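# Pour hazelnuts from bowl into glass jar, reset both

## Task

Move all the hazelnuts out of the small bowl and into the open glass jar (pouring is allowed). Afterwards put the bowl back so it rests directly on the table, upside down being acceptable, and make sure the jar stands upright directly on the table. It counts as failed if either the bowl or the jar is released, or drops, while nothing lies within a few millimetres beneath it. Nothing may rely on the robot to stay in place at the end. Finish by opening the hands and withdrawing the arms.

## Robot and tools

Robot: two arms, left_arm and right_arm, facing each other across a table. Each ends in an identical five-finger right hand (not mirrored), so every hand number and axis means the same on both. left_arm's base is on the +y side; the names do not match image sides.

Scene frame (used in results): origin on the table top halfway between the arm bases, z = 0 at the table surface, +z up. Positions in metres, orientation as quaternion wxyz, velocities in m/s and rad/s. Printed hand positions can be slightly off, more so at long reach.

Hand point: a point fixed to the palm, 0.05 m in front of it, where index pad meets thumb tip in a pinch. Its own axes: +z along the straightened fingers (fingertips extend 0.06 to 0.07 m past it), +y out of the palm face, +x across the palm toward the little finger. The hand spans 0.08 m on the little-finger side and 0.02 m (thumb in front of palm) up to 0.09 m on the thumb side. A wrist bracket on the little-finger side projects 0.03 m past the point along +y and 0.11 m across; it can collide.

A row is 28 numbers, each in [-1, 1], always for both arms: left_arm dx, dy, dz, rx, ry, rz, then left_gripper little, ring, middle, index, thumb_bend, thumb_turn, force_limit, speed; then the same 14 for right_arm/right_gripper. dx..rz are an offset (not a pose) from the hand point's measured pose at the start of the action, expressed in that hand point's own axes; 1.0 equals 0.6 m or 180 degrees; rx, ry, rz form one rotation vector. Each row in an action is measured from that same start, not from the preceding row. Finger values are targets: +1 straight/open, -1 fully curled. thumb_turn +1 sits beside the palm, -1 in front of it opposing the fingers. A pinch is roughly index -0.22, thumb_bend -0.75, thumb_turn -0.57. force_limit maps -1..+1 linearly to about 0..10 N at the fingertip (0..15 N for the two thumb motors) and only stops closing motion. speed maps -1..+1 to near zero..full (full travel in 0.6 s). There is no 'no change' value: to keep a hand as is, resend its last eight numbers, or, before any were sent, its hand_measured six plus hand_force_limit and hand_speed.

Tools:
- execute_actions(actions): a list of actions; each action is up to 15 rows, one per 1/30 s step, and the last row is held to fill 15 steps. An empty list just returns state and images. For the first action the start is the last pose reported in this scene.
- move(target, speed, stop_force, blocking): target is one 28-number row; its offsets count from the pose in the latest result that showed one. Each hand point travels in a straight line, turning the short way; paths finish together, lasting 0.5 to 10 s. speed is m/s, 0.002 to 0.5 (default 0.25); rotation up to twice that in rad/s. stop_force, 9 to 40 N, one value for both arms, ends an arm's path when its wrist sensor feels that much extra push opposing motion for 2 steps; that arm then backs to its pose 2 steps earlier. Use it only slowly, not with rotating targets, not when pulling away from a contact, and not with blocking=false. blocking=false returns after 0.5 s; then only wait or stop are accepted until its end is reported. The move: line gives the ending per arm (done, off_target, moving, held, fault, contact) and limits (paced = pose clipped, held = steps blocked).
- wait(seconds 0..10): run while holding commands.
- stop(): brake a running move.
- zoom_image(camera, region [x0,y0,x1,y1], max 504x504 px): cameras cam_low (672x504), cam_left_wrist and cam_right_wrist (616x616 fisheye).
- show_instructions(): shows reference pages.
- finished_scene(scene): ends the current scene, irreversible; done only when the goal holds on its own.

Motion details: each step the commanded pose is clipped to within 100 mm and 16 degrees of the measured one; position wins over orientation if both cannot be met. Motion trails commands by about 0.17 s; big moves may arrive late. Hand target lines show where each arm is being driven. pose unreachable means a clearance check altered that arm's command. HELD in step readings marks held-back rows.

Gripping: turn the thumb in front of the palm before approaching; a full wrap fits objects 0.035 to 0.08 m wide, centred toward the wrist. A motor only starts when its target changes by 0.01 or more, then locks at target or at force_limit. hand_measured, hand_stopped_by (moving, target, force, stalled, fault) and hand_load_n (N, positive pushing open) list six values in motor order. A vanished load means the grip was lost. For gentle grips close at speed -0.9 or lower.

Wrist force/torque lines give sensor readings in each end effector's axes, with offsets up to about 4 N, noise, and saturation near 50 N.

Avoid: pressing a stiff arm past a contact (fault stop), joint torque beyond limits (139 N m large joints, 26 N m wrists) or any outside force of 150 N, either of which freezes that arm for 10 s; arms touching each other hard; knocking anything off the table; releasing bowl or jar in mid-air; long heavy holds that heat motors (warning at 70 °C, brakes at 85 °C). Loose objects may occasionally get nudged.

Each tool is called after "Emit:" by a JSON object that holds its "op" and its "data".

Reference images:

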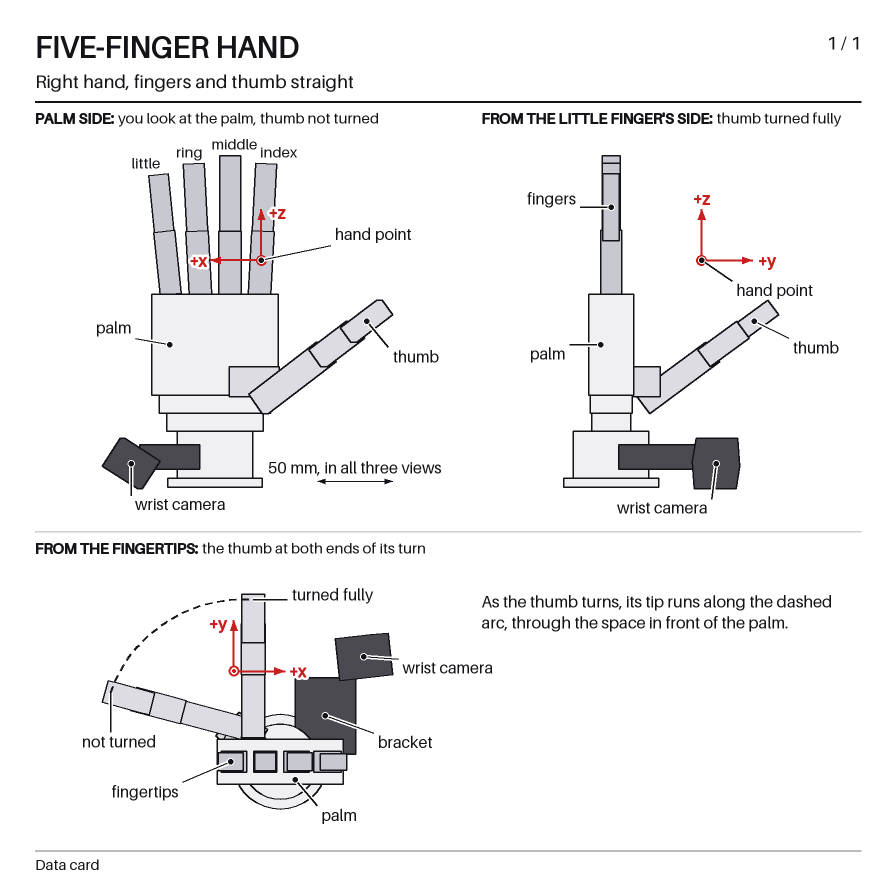

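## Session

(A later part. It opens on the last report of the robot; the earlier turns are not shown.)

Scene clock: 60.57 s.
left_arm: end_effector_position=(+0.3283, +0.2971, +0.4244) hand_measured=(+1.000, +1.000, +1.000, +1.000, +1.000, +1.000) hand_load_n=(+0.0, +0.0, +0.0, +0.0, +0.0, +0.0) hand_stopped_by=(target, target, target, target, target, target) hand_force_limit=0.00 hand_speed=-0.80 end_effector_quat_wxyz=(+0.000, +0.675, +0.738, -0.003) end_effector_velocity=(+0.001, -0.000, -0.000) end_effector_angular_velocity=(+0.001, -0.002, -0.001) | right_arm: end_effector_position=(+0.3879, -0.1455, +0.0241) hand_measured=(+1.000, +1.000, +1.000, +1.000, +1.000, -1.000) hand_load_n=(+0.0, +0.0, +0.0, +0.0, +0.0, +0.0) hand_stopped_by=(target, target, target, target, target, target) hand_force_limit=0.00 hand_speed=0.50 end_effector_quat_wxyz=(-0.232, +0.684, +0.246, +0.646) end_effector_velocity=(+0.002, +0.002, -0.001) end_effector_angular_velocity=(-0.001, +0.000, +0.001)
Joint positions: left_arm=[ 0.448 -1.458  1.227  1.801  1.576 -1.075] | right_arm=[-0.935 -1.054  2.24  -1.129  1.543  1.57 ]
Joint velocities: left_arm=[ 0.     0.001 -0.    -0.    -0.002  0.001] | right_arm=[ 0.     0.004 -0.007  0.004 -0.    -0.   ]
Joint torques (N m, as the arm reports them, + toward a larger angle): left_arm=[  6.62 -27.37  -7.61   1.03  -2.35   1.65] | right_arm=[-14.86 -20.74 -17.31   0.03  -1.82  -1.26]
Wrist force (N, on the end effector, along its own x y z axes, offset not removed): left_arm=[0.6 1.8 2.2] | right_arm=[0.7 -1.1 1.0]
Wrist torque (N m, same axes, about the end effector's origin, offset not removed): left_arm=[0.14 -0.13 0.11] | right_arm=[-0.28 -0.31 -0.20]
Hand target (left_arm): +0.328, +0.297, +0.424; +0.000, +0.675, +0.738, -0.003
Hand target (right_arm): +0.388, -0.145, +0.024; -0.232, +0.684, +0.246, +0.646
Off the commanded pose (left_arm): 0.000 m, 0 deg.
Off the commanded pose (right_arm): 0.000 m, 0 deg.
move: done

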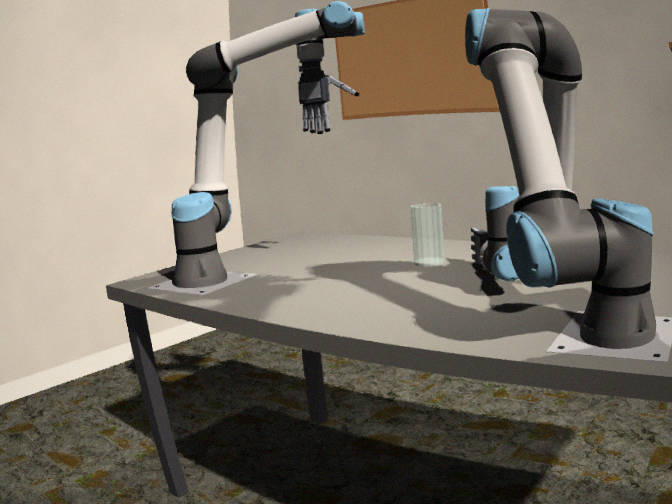

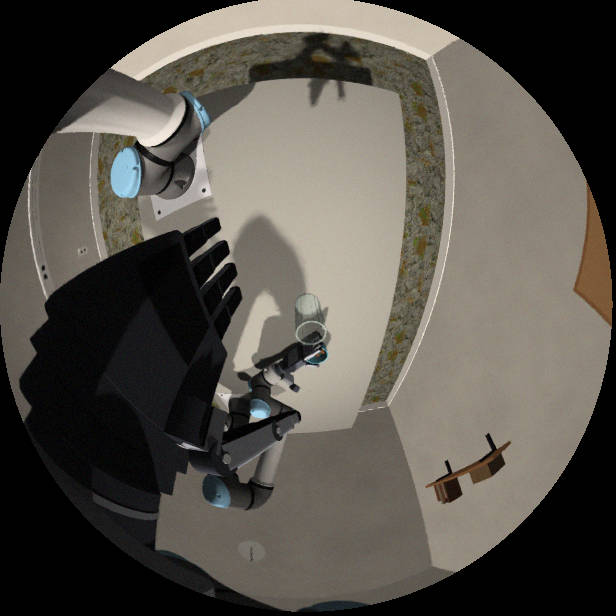

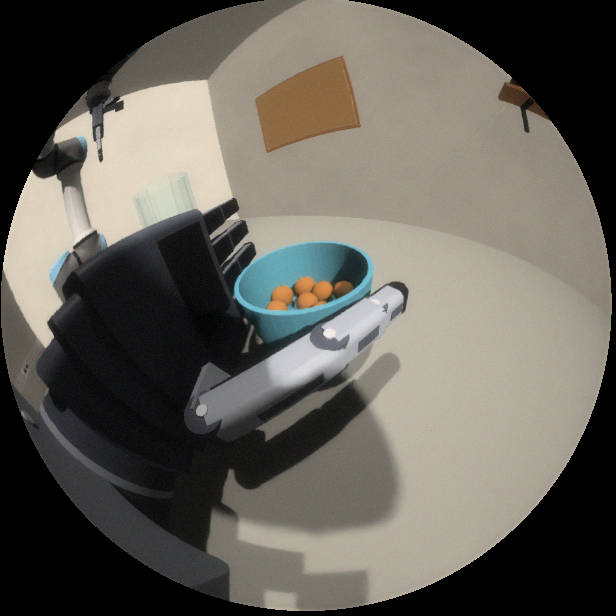

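Seat deeper, then close index/middle.

Emit:
{"op": "move", "data": {"target": [0,0,0,0,0,0,1,1,1,1,1,1,0,-0.8, 0.001,0.015,0.03,0,0,0,1,1,1,1,1,-1,0,0.5], "speed": 0.03}}

Emit:
{"op": "move", "data": {"target": [0,0,0,0,0,0,1,1,1,1,1,1,0,-0.8, 0,0,0,0,0,0,1,1,-0.3,-0.6,1,-1,0.3,-0.7]}}

Scene clock: 63.50 s.
left_arm: end_effector_position=(+0.3283, +0.2971, +0.4244) hand_measured=(+1.000, +1.000, +1.000, +1.000, +1.000, +1.000) hand_load_n=(+0.0, +0.0, +0.0, +0.0, +0.0, +0.0) hand_stopped_by=(target, target, target, target, target, target) hand_force_limit=0.00 hand_speed=-0.80 end_effector_quat_wxyz=(+0.000, +0.675, +0.738, -0.003) end_effector_velocity=(+0.000, -0.000, +0.000) end_effector_angular_velocity=(-0.000, -0.001, -0.000) | right_arm: end_effector_position=(+0.4073, -0.1410, +0.0236) hand_measured=(+1.000, +1.000, +1.000, +1.000, +1.000, -1.000) hand_load_n=(+0.0, +0.0, +0.0, +0.0, +0.0, +0.0) hand_stopped_by=(target, target, target, target, target, target) hand_force_limit=0.00 hand_speed=0.50 end_effector_quat_wxyz=(-0.232, +0.684, +0.246, +0.646) end_effector_velocity=(+0.002, -0.000, -0.001) end_effector_angular_velocity=(-0.001, +0.002, -0.002)
Joint positions: left_arm=[ 0.448 -1.458  1.227  1.801  1.576 -1.075] | right_arm=[-0.957 -1.036  2.198 -1.106  1.52   1.568]
Joint velocities: left_arm=[-0.     0.001 -0.001 -0.    -0.     0.   ] | right_arm=[-0.003  0.004 -0.005  0.003 -0.001  0.   ]
Joint torques (N m, as the arm reports them, + toward a larger angle): left_arm=[  5.89 -26.59  -9.8    1.23   0.32   1.67] | right_arm=[-14.14 -21.49 -19.05   0.3   -2.21  -1.27]
Wrist force (N, on the end effector, along its own x y z axes, offset not removed): left_arm=[2.9 -0.4 0.2] | right_arm=[-0.6 1.4 -0.7]
Wrist torque (N m, same axes, about the end effector's origin, offset not removed): left_arm=[0.12 -0.70 0.14] | right_arm=[-0.02 0.19 0.01]
Hand target (left_arm): +0.328, +0.297, +0.424; +0.000, +0.675, +0.738, -0.003
Hand target (right_arm): +0.408, -0.141, +0.024; -0.232, +0.684, +0.246, +0.646
Off the commanded pose (left_arm): 0.000 m, 0 deg.
Off the commanded pose (right_arm): 0.000 m, 0 deg.
move: done

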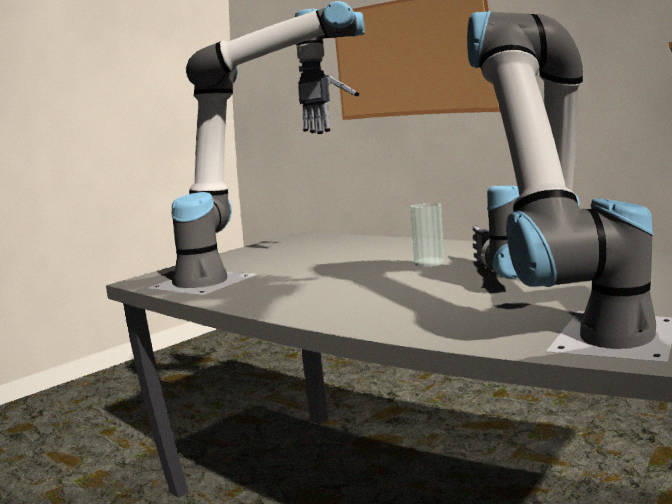

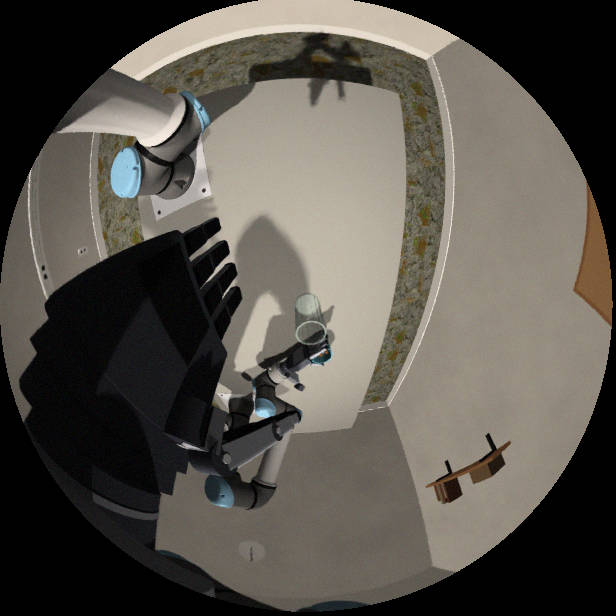

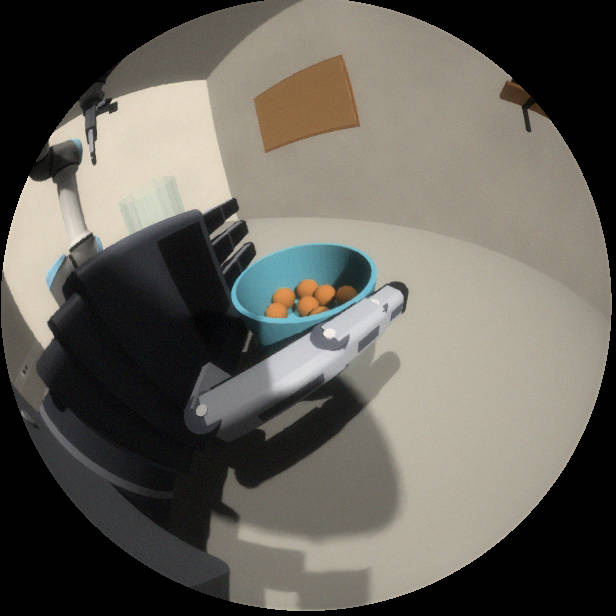

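Scene clock: 65.00 s.
left_arm: end_effector_position=(+0.3283, +0.2971, +0.4244) hand_measured=(+1.000, +1.000, +1.000, +1.000, +1.000, +1.000) hand_load_n=(+0.0, +0.0, +0.0, +0.0, +0.0, +0.0) hand_stopped_by=(target, target, target, target, target, target) hand_force_limit=0.00 hand_speed=-0.80 end_effector_quat_wxyz=(+0.000, +0.675, +0.738, -0.003) end_effector_velocity=(-0.000, +0.000, -0.000) end_effector_angular_velocity=(-0.000, +0.000, +0.000) | right_arm: end_effector_position=(+0.4073, -0.1411, +0.0236) hand_measured=(+1.000, +1.000, +0.422, +0.388, +1.002, -1.000) hand_load_n=(+0.0, +0.0, +6.0, +10.0, +4.0, +1.5) hand_stopped_by=(target, target, force, force, target, target) hand_force_limit=0.30 hand_speed=-0.70 end_effector_quat_wxyz=(-0.232, +0.684, +0.246, +0.646) end_effector_velocity=(-0.000, -0.000, -0.001) end_effector_angular_velocity=(-0.001, +0.001, -0.001)
Joint positions: left_arm=[ 0.448 -1.458  1.227  1.801  1.576 -1.075] | right_arm=[-0.958 -1.036  2.198 -1.106  1.52   1.568]
Joint velocities: left_arm=[ 0. -0.  0. -0.  0. -0.] | right_arm=[ 0.001  0.001 -0.     0.001  0.001 -0.   ]
Joint torques (N m, as the arm reports them, + toward a larger angle): left_arm=[  6.53 -25.6   -9.87   1.23   0.46   1.64] | right_arm=[ 12.43 -36.46  -4.73  -1.99   1.92  -0.83]
Wrist force (N, on the end effector, along its own x y z axes, offset not removed): left_arm=[-1.9 1.1 0.9] | right_arm=[-1.4 -0.4 -1.8]
Wrist torque (N m, same axes, about the end effector's origin, offset not removed): left_arm=[0.17 0.34 0.03] | right_arm=[0.11 0.22 -0.06]
Hand target (left_arm): +0.328, +0.297, +0.424; +0.000, +0.675, +0.738, -0.003
Hand target (right_arm): +0.407, -0.141, +0.024; -0.232, +0.684, +0.246, +0.646
Off the commanded pose (left_arm): 0.000 m, 0 deg.
Off the commanded pose (right_arm): 0.000 m, 0 deg.
move: done

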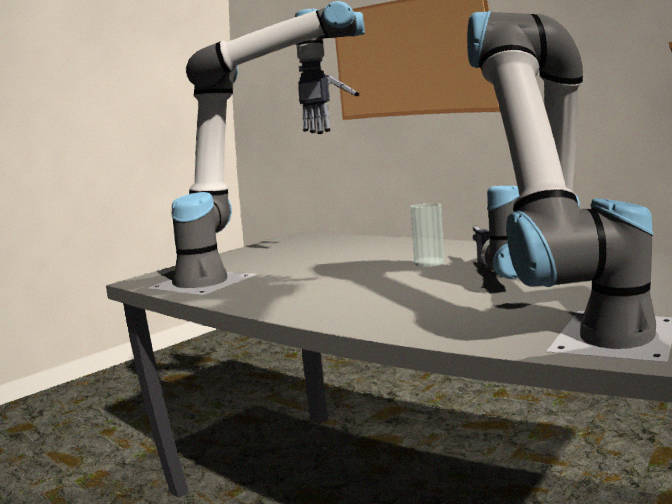

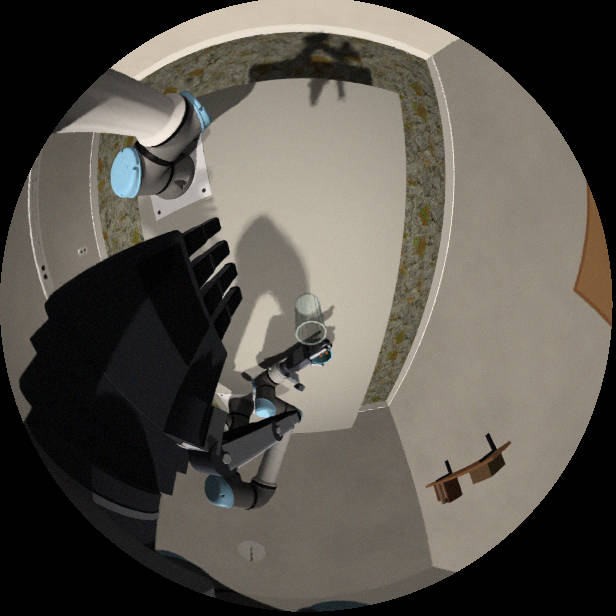

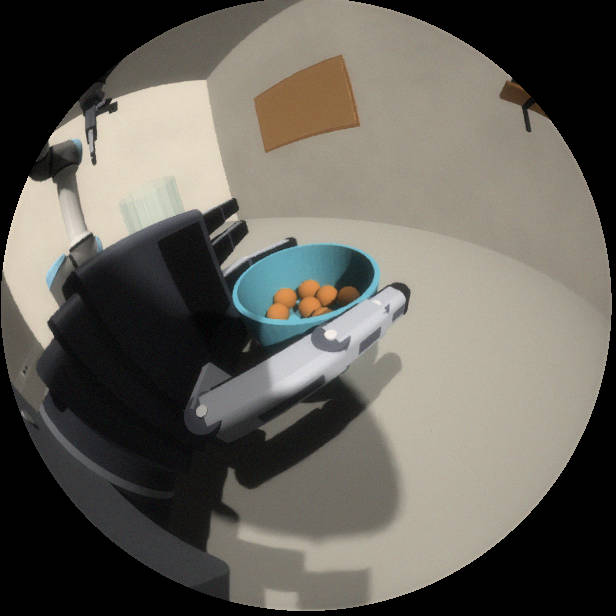

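Emit:
{"op": "move", "data": {"target": [0,0,0,0,0,0,1,1,1,1,1,1,0,-0.8, 0.36,0,0,0,0,0,1,1,-0.3,-0.6,1,-1,0.3,-0.7], "speed": 0.12}}

Scene clock: 72.10 s.
left_arm: end_effector_position=(+0.3283, +0.2971, +0.4244) hand_measured=(+1.000, +1.000, +1.000, +1.000, +1.000, +1.000) hand_load_n=(+0.0, +0.0, +0.0, +0.0, +0.0, +0.0) hand_stopped_by=(target, target, target, target, target, target) hand_force_limit=0.00 hand_speed=-0.80 end_effector_quat_wxyz=(+0.000, +0.675, +0.738, -0.003) end_effector_velocity=(-0.000, +0.000, +0.000) end_effector_angular_velocity=(-0.001, -0.000, +0.001) | right_arm: end_effector_position=(+0.4169, -0.1335, +0.2392) hand_measured=(+1.000, +1.000, +0.422, +0.388, +1.002, -1.000) hand_load_n=(+0.0, +0.0, +6.0, +10.0, +4.0, +1.5) hand_stopped_by=(target, target, force, force, target, target) hand_force_limit=0.30 hand_speed=-0.70 end_effector_quat_wxyz=(-0.232, +0.684, +0.246, +0.646) end_effector_velocity=(-0.000, +0.001, +0.002) end_effector_angular_velocity=(-0.001, +0.002, +0.001)
Joint positions: left_arm=[ 0.448 -1.458  1.227  1.801  1.576 -1.075] | right_arm=[-0.957 -1.458  1.996 -0.482  1.521  1.568]
Joint velocities: left_arm=[-0.    -0.001  0.001 -0.     0.    -0.001] | right_arm=[ 0.001 -0.001 -0.005  0.009 -0.001  0.   ]
Joint torques (N m, as the arm reports them, + toward a larger angle): left_arm=[  5.76 -26.44  -8.88   1.16   0.34   1.77] | right_arm=[ 13.61 -29.3  -28.74  -0.29   2.08   1.44]
Wrist force (N, on the end effector, along its own x y z axes, offset not removed): left_arm=[-1.6 -1.0 -4.3] | right_arm=[-1.4 -1.7 2.0]
Wrist torque (N m, same axes, about the end effector's origin, offset not removed): left_arm=[0.46 0.28 -0.04] | right_arm=[-0.46 0.05 -0.18]
Hand target (left_arm): +0.328, +0.297, +0.424; +0.000, +0.675, +0.738, -0.003
Hand target (right_arm): +0.417, -0.133, +0.239; -0.232, +0.684, +0.246, +0.646
Off the commanded pose (left_arm): 0.000 m, 0 deg.
Off the commanded pose (right_arm): 0.000 m, 0 deg.
move: done

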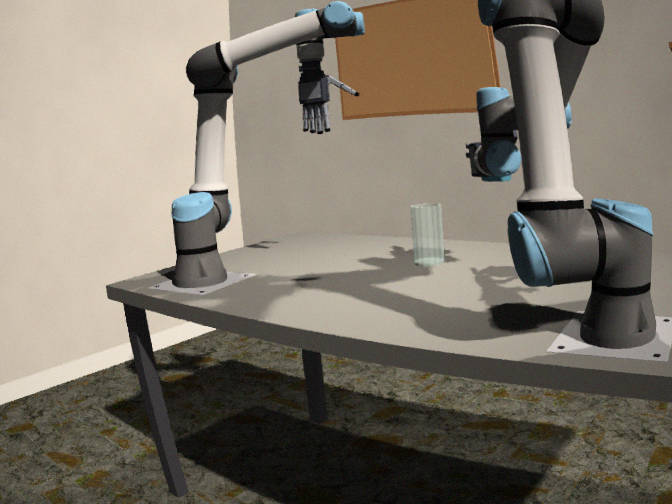

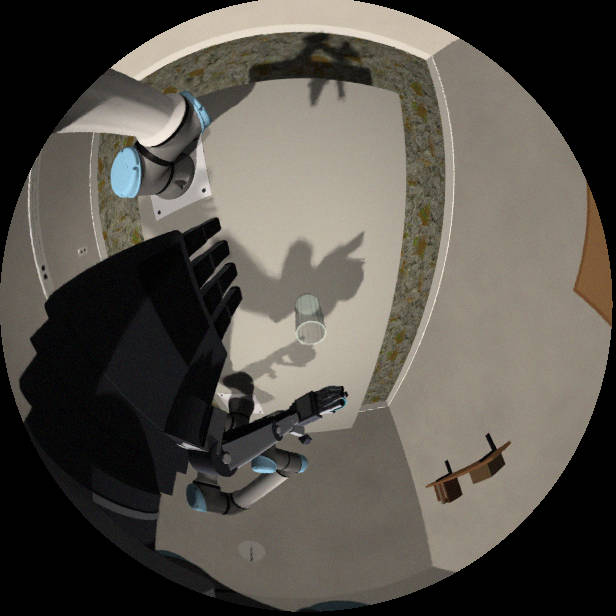

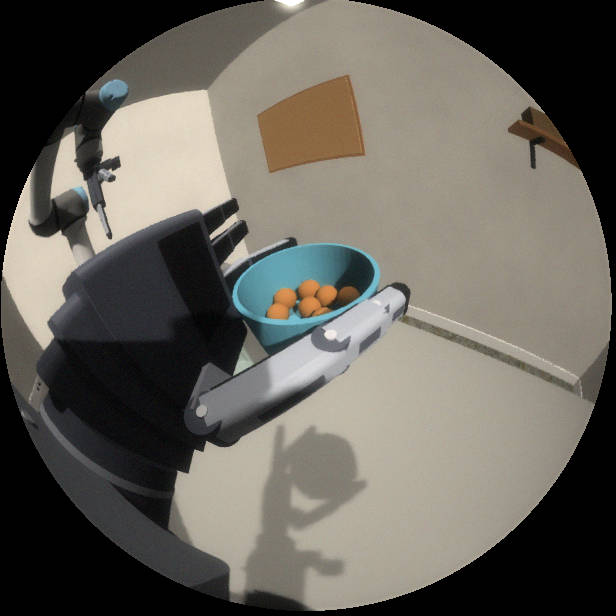

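Emit:
{"op": "move", "data": {"target": [0.1,0.15,-0.05,0,0,0,1,1,1,1,1,1,0,-0.8, -0.01,-0.333,0.12,0,0,0.22,1,1,-0.3,-0.6,1,-1,0.3,-0.7], "speed": 0.12}}

Scene clock: 77.70 s.
left_arm: end_effector_position=(+0.4125, +0.3649, +0.4536) hand_measured=(+1.000, +1.000, +1.000, +1.000, +1.000, +1.000) hand_load_n=(+0.0, +0.0, +0.0, +0.0, +0.0, +0.0) hand_stopped_by=(target, target, target, target, target, target) hand_force_limit=0.00 hand_speed=-0.80 end_effector_quat_wxyz=(+0.000, +0.675, +0.738, -0.003) end_effector_velocity=(+0.001, +0.001, -0.001) end_effector_angular_velocity=(+0.003, +0.002, +0.000) | right_arm: end_effector_position=(+0.3447, +0.0659, +0.2293) hand_measured=(+1.000, +1.000, +0.422, +0.388, +1.002, -1.000) hand_load_n=(+0.0, +0.0, +5.5, +9.5, +4.0, +1.5) hand_stopped_by=(target, target, force, force, target, target) hand_force_limit=0.30 hand_speed=-0.70 end_effector_quat_wxyz=(-0.438, +0.727, -0.000, +0.530) end_effector_velocity=(-0.001, +0.002, +0.000) end_effector_angular_velocity=(+0.006, +0.005, -0.002)
Joint positions: left_arm=[ 0.755 -1.316  0.977  1.909  1.577 -0.768] | right_arm=[-0.608 -1.175  1.567 -0.333  1.869  2.279]
Joint velocities: left_arm=[ 0.003  0.004 -0.002  0.002 -0.001  0.003] | right_arm=[ 0.003  0.003 -0.006  0.003  0.004  0.008]
Joint torques (N m, as the arm reports them, + toward a larger angle): left_arm=[  6.57 -20.99 -26.17   3.67   2.36   1.93] | right_arm=[ 13.99 -26.57 -29.72   0.06   2.1    1.41]
Wrist force (N, on the end effector, along its own x y z axes, offset not removed): left_arm=[-3.5 2.4 -3.4] | right_arm=[0.9 -2.2 -2.2]
Wrist torque (N m, same axes, about the end effector's origin, offset not removed): left_arm=[0.96 0.68 -0.21] | right_arm=[-0.37 -0.14 0.03]
Hand target (left_arm): +0.413, +0.365, +0.454; +0.000, +0.675, +0.738, -0.003
Hand target (right_arm): +0.345, +0.066, +0.229; -0.438, +0.727, -0.001, +0.529
Off the commanded pose (left_arm): 0.000 m, 0 deg.
Off the commanded pose (right_arm): 0.000 m, 0 deg.
move: done

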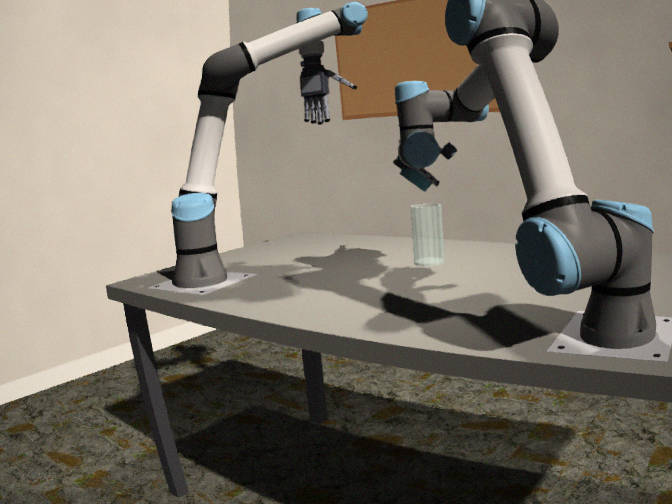

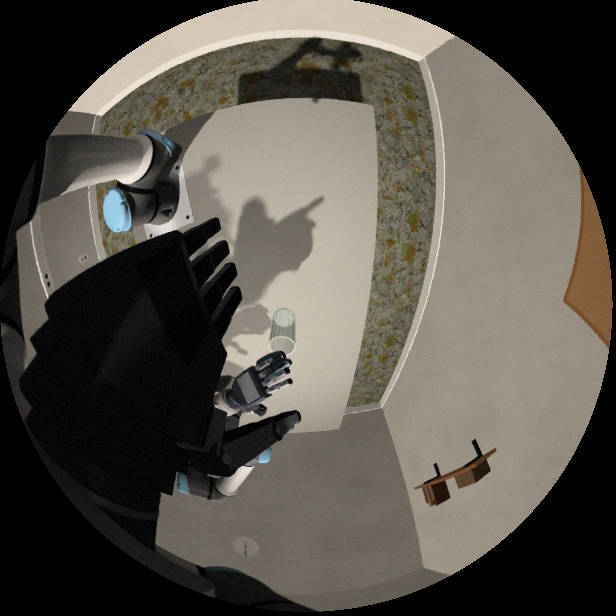

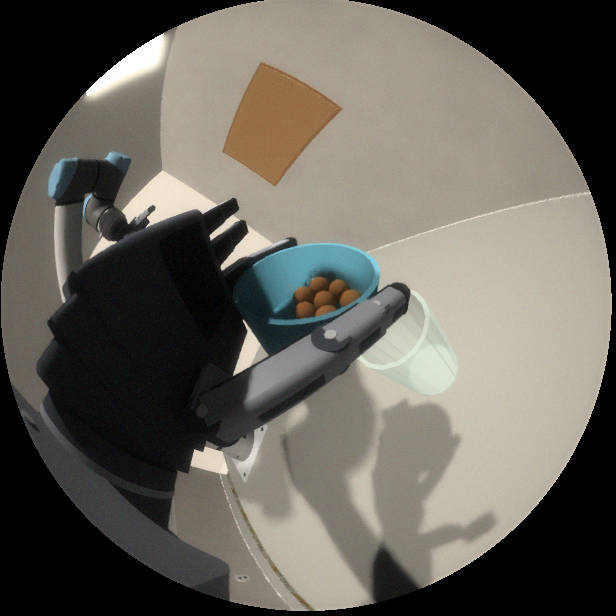

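Emit:
{"op": "move", "data": {"target": [-0.04,-0.42,0.25,0,0,0,1,1,1,1,1,1,0,-0.8, -0.052,-0.01,0.03,0,0,0.06,1,1,-0.3,-0.6,1,-1,0.3,-0.7], "speed": 0.15}}

Emit:
{"op": "zoom_image", "data": {"camera": "cam_left_wrist", "region": [300, 220, 520, 440]}}

Emit:
{"op": "zoom_image", "data": {"camera": "cam_low", "region": [360, 130, 500, 270]}}

Scene clock: 86.43 s.
left_arm: end_effector_position=(+0.1639, +0.3179, +0.3048) hand_measured=(+1.000, +1.000, +1.000, +1.000, +1.000, +1.000) hand_load_n=(+0.0, +0.0, +0.0, +0.0, +0.0, +0.0) hand_stopped_by=(target, target, target, target, target, target) hand_force_limit=0.00 hand_speed=-0.80 end_effector_quat_wxyz=(+0.001, +0.675, +0.738, -0.002) end_effector_velocity=(-0.002, -0.000, -0.001) end_effector_angular_velocity=(-0.001, -0.005, +0.002) | right_arm: end_effector_position=(+0.3420, +0.0955, +0.2081) hand_measured=(+1.000, +1.000, +0.422, +0.388, +1.002, -1.000) hand_load_n=(+0.0, +0.0, +5.5, +9.5, +4.0, +1.5) hand_stopped_by=(target, target, force, force, target, target) hand_force_limit=0.30 hand_speed=-0.70 end_effector_quat_wxyz=(-0.485, +0.723, -0.069, +0.486) end_effector_velocity=(+0.000, -0.000, -0.001) end_effector_angular_velocity=(-0.000, +0.001, -0.001)
Joint positions: left_arm=[-0.164 -1.845  1.886  1.525  1.573 -1.687] | right_arm=[-0.595 -1.112  1.521 -0.35   1.882  2.468]
Joint velocities: left_arm=[-0.019 -0.006  0.007 -0.002 -0.005 -0.022] | right_arm=[-0.001  0.002 -0.    -0.    -0.     0.001]
Joint torques (N m, as the arm reports them, + toward a larger angle): left_arm=[ -6.41 -12.11  -7.84   1.2   -2.21  -1.89] | right_arm=[ 14.01 -28.81 -30.1   -3.66   2.01   1.29]
Wrist force (N, on the end effector, along its own x y z axes, offset not removed): left_arm=[1.4 -0.5 -1.9] | right_arm=[-0.8 1.4 -1.5]
Wrist torque (N m, same axes, about the end effector's origin, offset not removed): left_arm=[-0.07 -0.01 0.16] | right_arm=[0.14 0.13 0.04]
Hand target (left_arm): +0.164, +0.318, +0.305; +0.001, +0.675, +0.738, -0.002
Hand target (right_arm): +0.342, +0.096, +0.208; -0.485, +0.723, -0.069, +0.486
Off the commanded pose (left_arm): 0.001 m, 0 deg.
Off the commanded pose (right_arm): 0.000 m, 0 deg.
move: done

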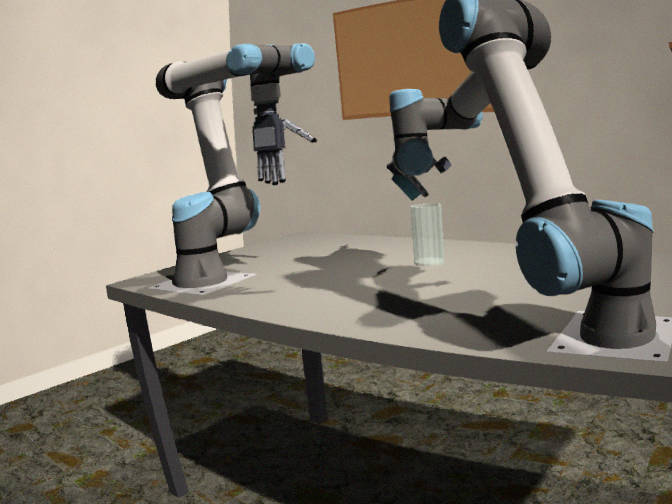

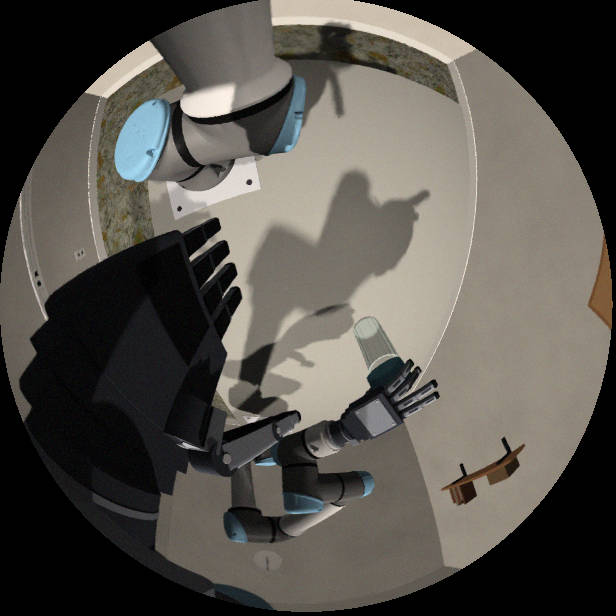

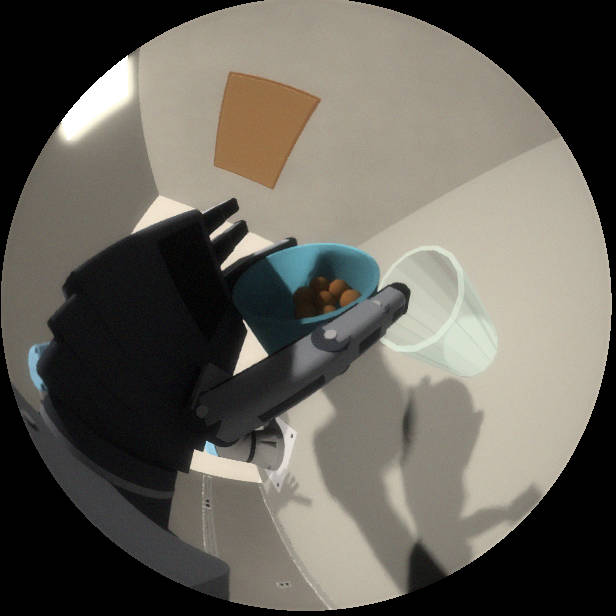

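Region (300, 220, 520, 440) of cam_left_wrist's 616x616 image, scaled by 2.291, with more detail than that image has.

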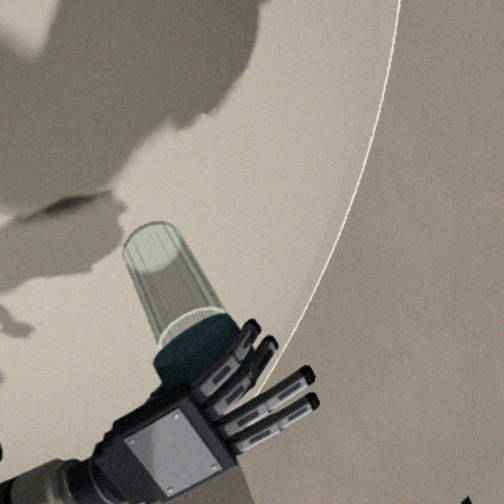

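Region (360, 130, 500, 270) of cam_low's 672x504 image, scaled by 3.600, with more detail than that image has.

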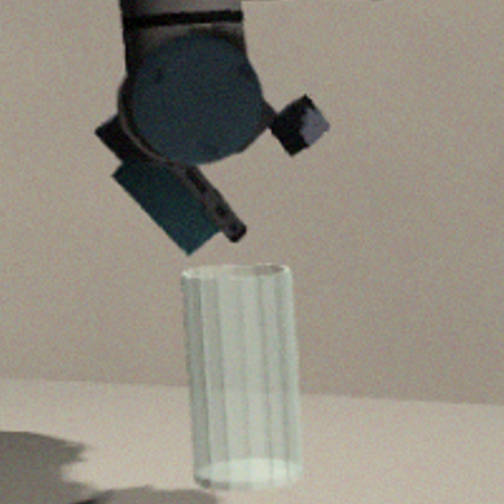

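Emit:
{"op": "move", "data": {"target": [0,0,0,0,0,0,1,1,1,1,1,1,0,-0.8, 0.017,-0.002,0.005,0,0,0.17,1,1,-0.3,-0.6,1,-1,0.3,-0.7], "speed": 0.06}}

Emit:
{"op": "zoom_image", "data": {"camera": "cam_low", "region": [360, 130, 500, 270]}}

Scene clock: 94.90 s.
left_arm: end_effector_position=(+0.1639, +0.3179, +0.3048) hand_measured=(+1.000, +1.000, +1.000, +1.000, +1.000, +1.000) hand_load_n=(+0.0, +0.0, +0.0, +0.0, +0.0, +0.0) hand_stopped_by=(target, target, target, target, target, target) hand_force_limit=0.00 hand_speed=-0.80 end_effector_quat_wxyz=(+0.001, +0.675, +0.738, -0.002) end_effector_velocity=(+0.000, +0.000, -0.001) end_effector_angular_velocity=(+0.002, -0.000, +0.000) | right_arm: end_effector_position=(+0.3492, +0.0923, +0.2153) hand_measured=(+1.000, +1.000, +0.422, +0.388, +1.002, -1.000) hand_load_n=(+0.0, +0.0, +5.5, +9.5, +4.0, +1.0) hand_stopped_by=(target, target, force, force, target, target) hand_force_limit=0.30 hand_speed=-0.70 end_effector_quat_wxyz=(+0.596, -0.680, +0.257, -0.341) end_effector_velocity=(+0.000, -0.000, -0.002) end_effector_angular_velocity=(+0.008, +0.010, -0.000)
Joint positions: left_arm=[-0.164 -1.845  1.886  1.525  1.573 -1.687] | right_arm=[-0.674 -1.158  1.575 -0.359  1.803  2.996]
Joint velocities: left_arm=[ 0.     0.001  0.002 -0.    -0.    -0.   ] | right_arm=[-0.003  0.001  0.001  0.    -0.003  0.013]
Joint torques (N m, as the arm reports them, + toward a larger angle): left_arm=[  6.74   0.01 -26.97   3.72   2.36   1.8 ] | right_arm=[-14.35 -42.34 -16.17  -3.75  -1.86   1.41]
Wrist force (N, on the end effector, along its own x y z axes, offset not removed): left_arm=[2.5 5.8 0.7] | right_arm=[-1.8 0.0 0.7]
Wrist torque (N m, same axes, about the end effector's origin, offset not removed): left_arm=[0.97 -0.47 0.15] | right_arm=[-0.20 0.55 0.10]
Hand target (left_arm): +0.164, +0.318, +0.305; +0.001, +0.675, +0.738, -0.002
Hand target (right_arm): +0.349, +0.092, +0.215; -0.596, +0.680, -0.257, +0.341
Off the commanded pose (left_arm): 0.000 m, 0 deg.
Off the commanded pose (right_arm): 0.000 m, 0 deg.
move: done

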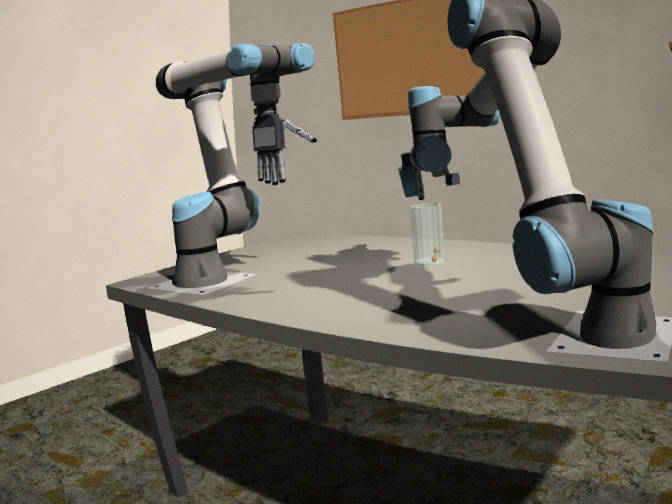

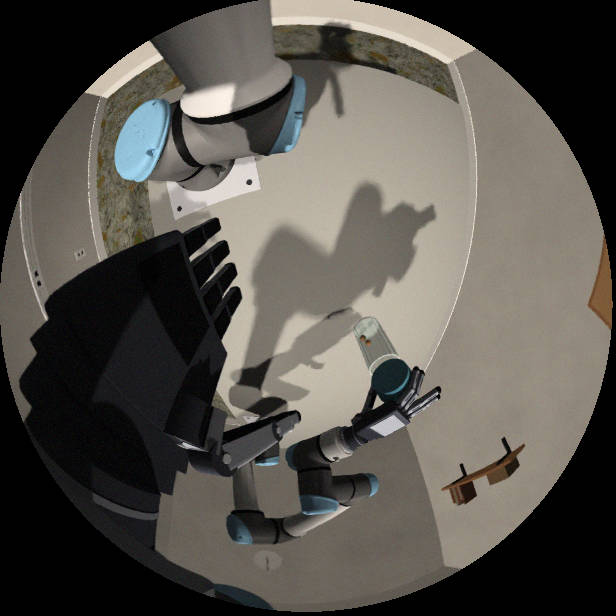

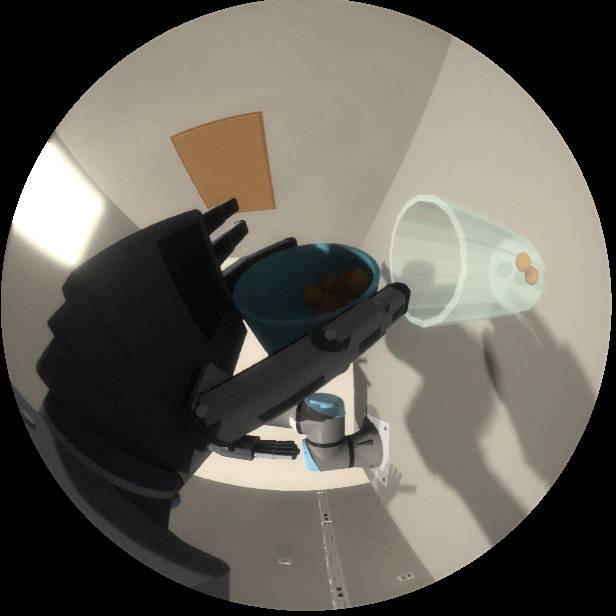

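Region (360, 130, 500, 270) of cam_low's 672x504 image, scaled by 3.600, with more detail than that image has.

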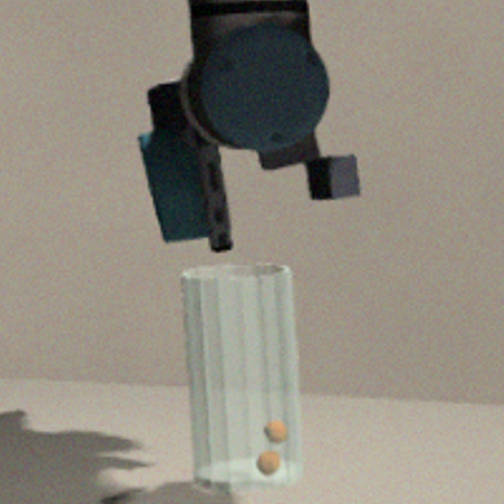

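Emit:
{"op": "move", "data": {"target": [0,0,0,0,0,0,1,1,1,1,1,1,0,-0.8, 0.012,0.008,0,0,0,0.13,1,1,-0.3,-0.6,1,-1,0.3,-0.7], "speed": 0.035}}

Scene clock: 102.43 s.
left_arm: end_effector_position=(+0.1639, +0.3179, +0.3048) hand_measured=(+1.000, +1.000, +1.000, +1.000, +1.000, +1.000) hand_load_n=(+0.0, +0.0, +0.0, +0.0, +0.0, +0.0) hand_stopped_by=(target, target, target, target, target, target) hand_force_limit=0.00 hand_speed=-0.80 end_effector_quat_wxyz=(+0.001, +0.675, +0.738, -0.002) end_effector_velocity=(-0.000, -0.000, +0.000) end_effector_angular_velocity=(-0.001, +0.000, -0.000) | right_arm: end_effector_position=(+0.3541, +0.0861, +0.2117) hand_measured=(+1.000, +1.000, +0.422, +0.388, +1.002, -1.000) hand_load_n=(+0.0, +0.0, +6.0, +9.5, +4.0, +1.0) hand_stopped_by=(target, target, force, force, target, target) hand_force_limit=0.30 hand_speed=-0.70 end_effector_quat_wxyz=(+0.653, -0.614, +0.389, -0.214) end_effector_velocity=(+0.001, -0.001, +0.001) end_effector_angular_velocity=(+0.012, +0.009, -0.001)
Joint positions: left_arm=[-0.164 -1.845  1.886  1.525  1.573 -1.687] | right_arm=[-0.734 -1.173  1.645 -0.415  1.744  3.399]
Joint velocities: left_arm=[ 0.     0.    -0.001  0.     0.     0.   ] | right_arm=[-0.003 -0.001  0.003 -0.003 -0.003  0.015]
Joint torques (N m, as the arm reports them, + toward a larger angle): left_arm=[ -1.12  -1.32 -25.35   3.43   2.1   -0.55] | right_arm=[-14.32 -40.95 -14.6   -3.63  -1.75   1.57]
Wrist force (N, on the end effector, along its own x y z axes, offset not removed): left_arm=[1.4 -0.3 -1.4] | right_arm=[-0.6 1.4 2.2]
Wrist torque (N m, same axes, about the end effector's origin, offset not removed): left_arm=[0.08 -0.12 -0.07] | right_arm=[0.06 0.03 -0.07]
Hand target (left_arm): +0.164, +0.318, +0.305; +0.001, +0.675, +0.738, -0.002
Hand target (right_arm): +0.354, +0.086, +0.212; +0.653, -0.614, +0.389, -0.213
Off the commanded pose (left_arm): 0.000 m, 0 deg.
Off the commanded pose (right_arm): 0.000 m, 0 deg.
move: done

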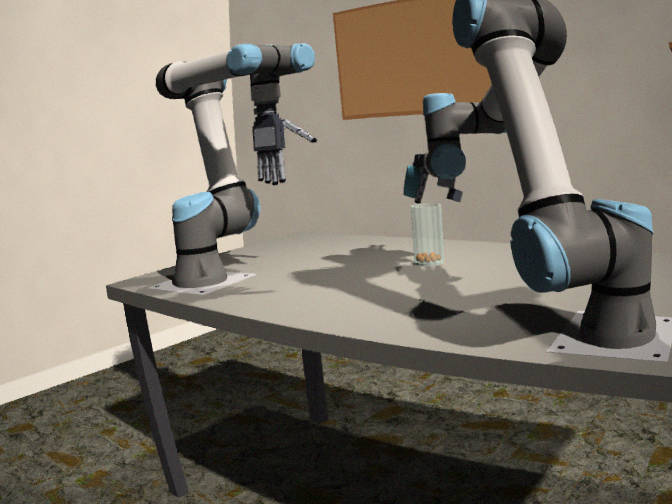

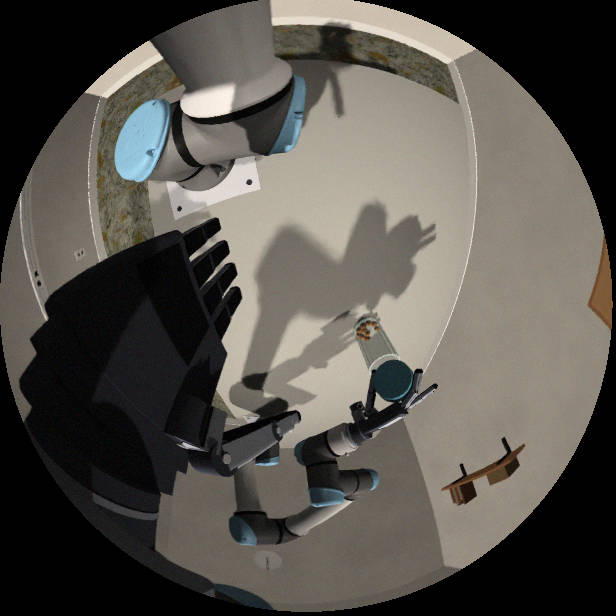

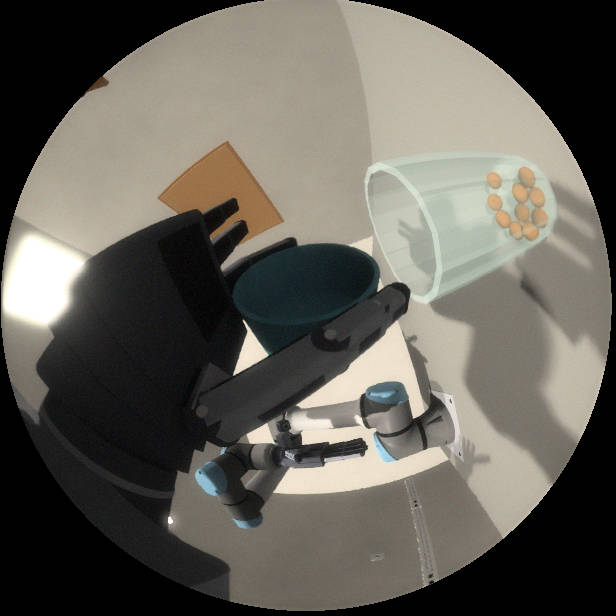

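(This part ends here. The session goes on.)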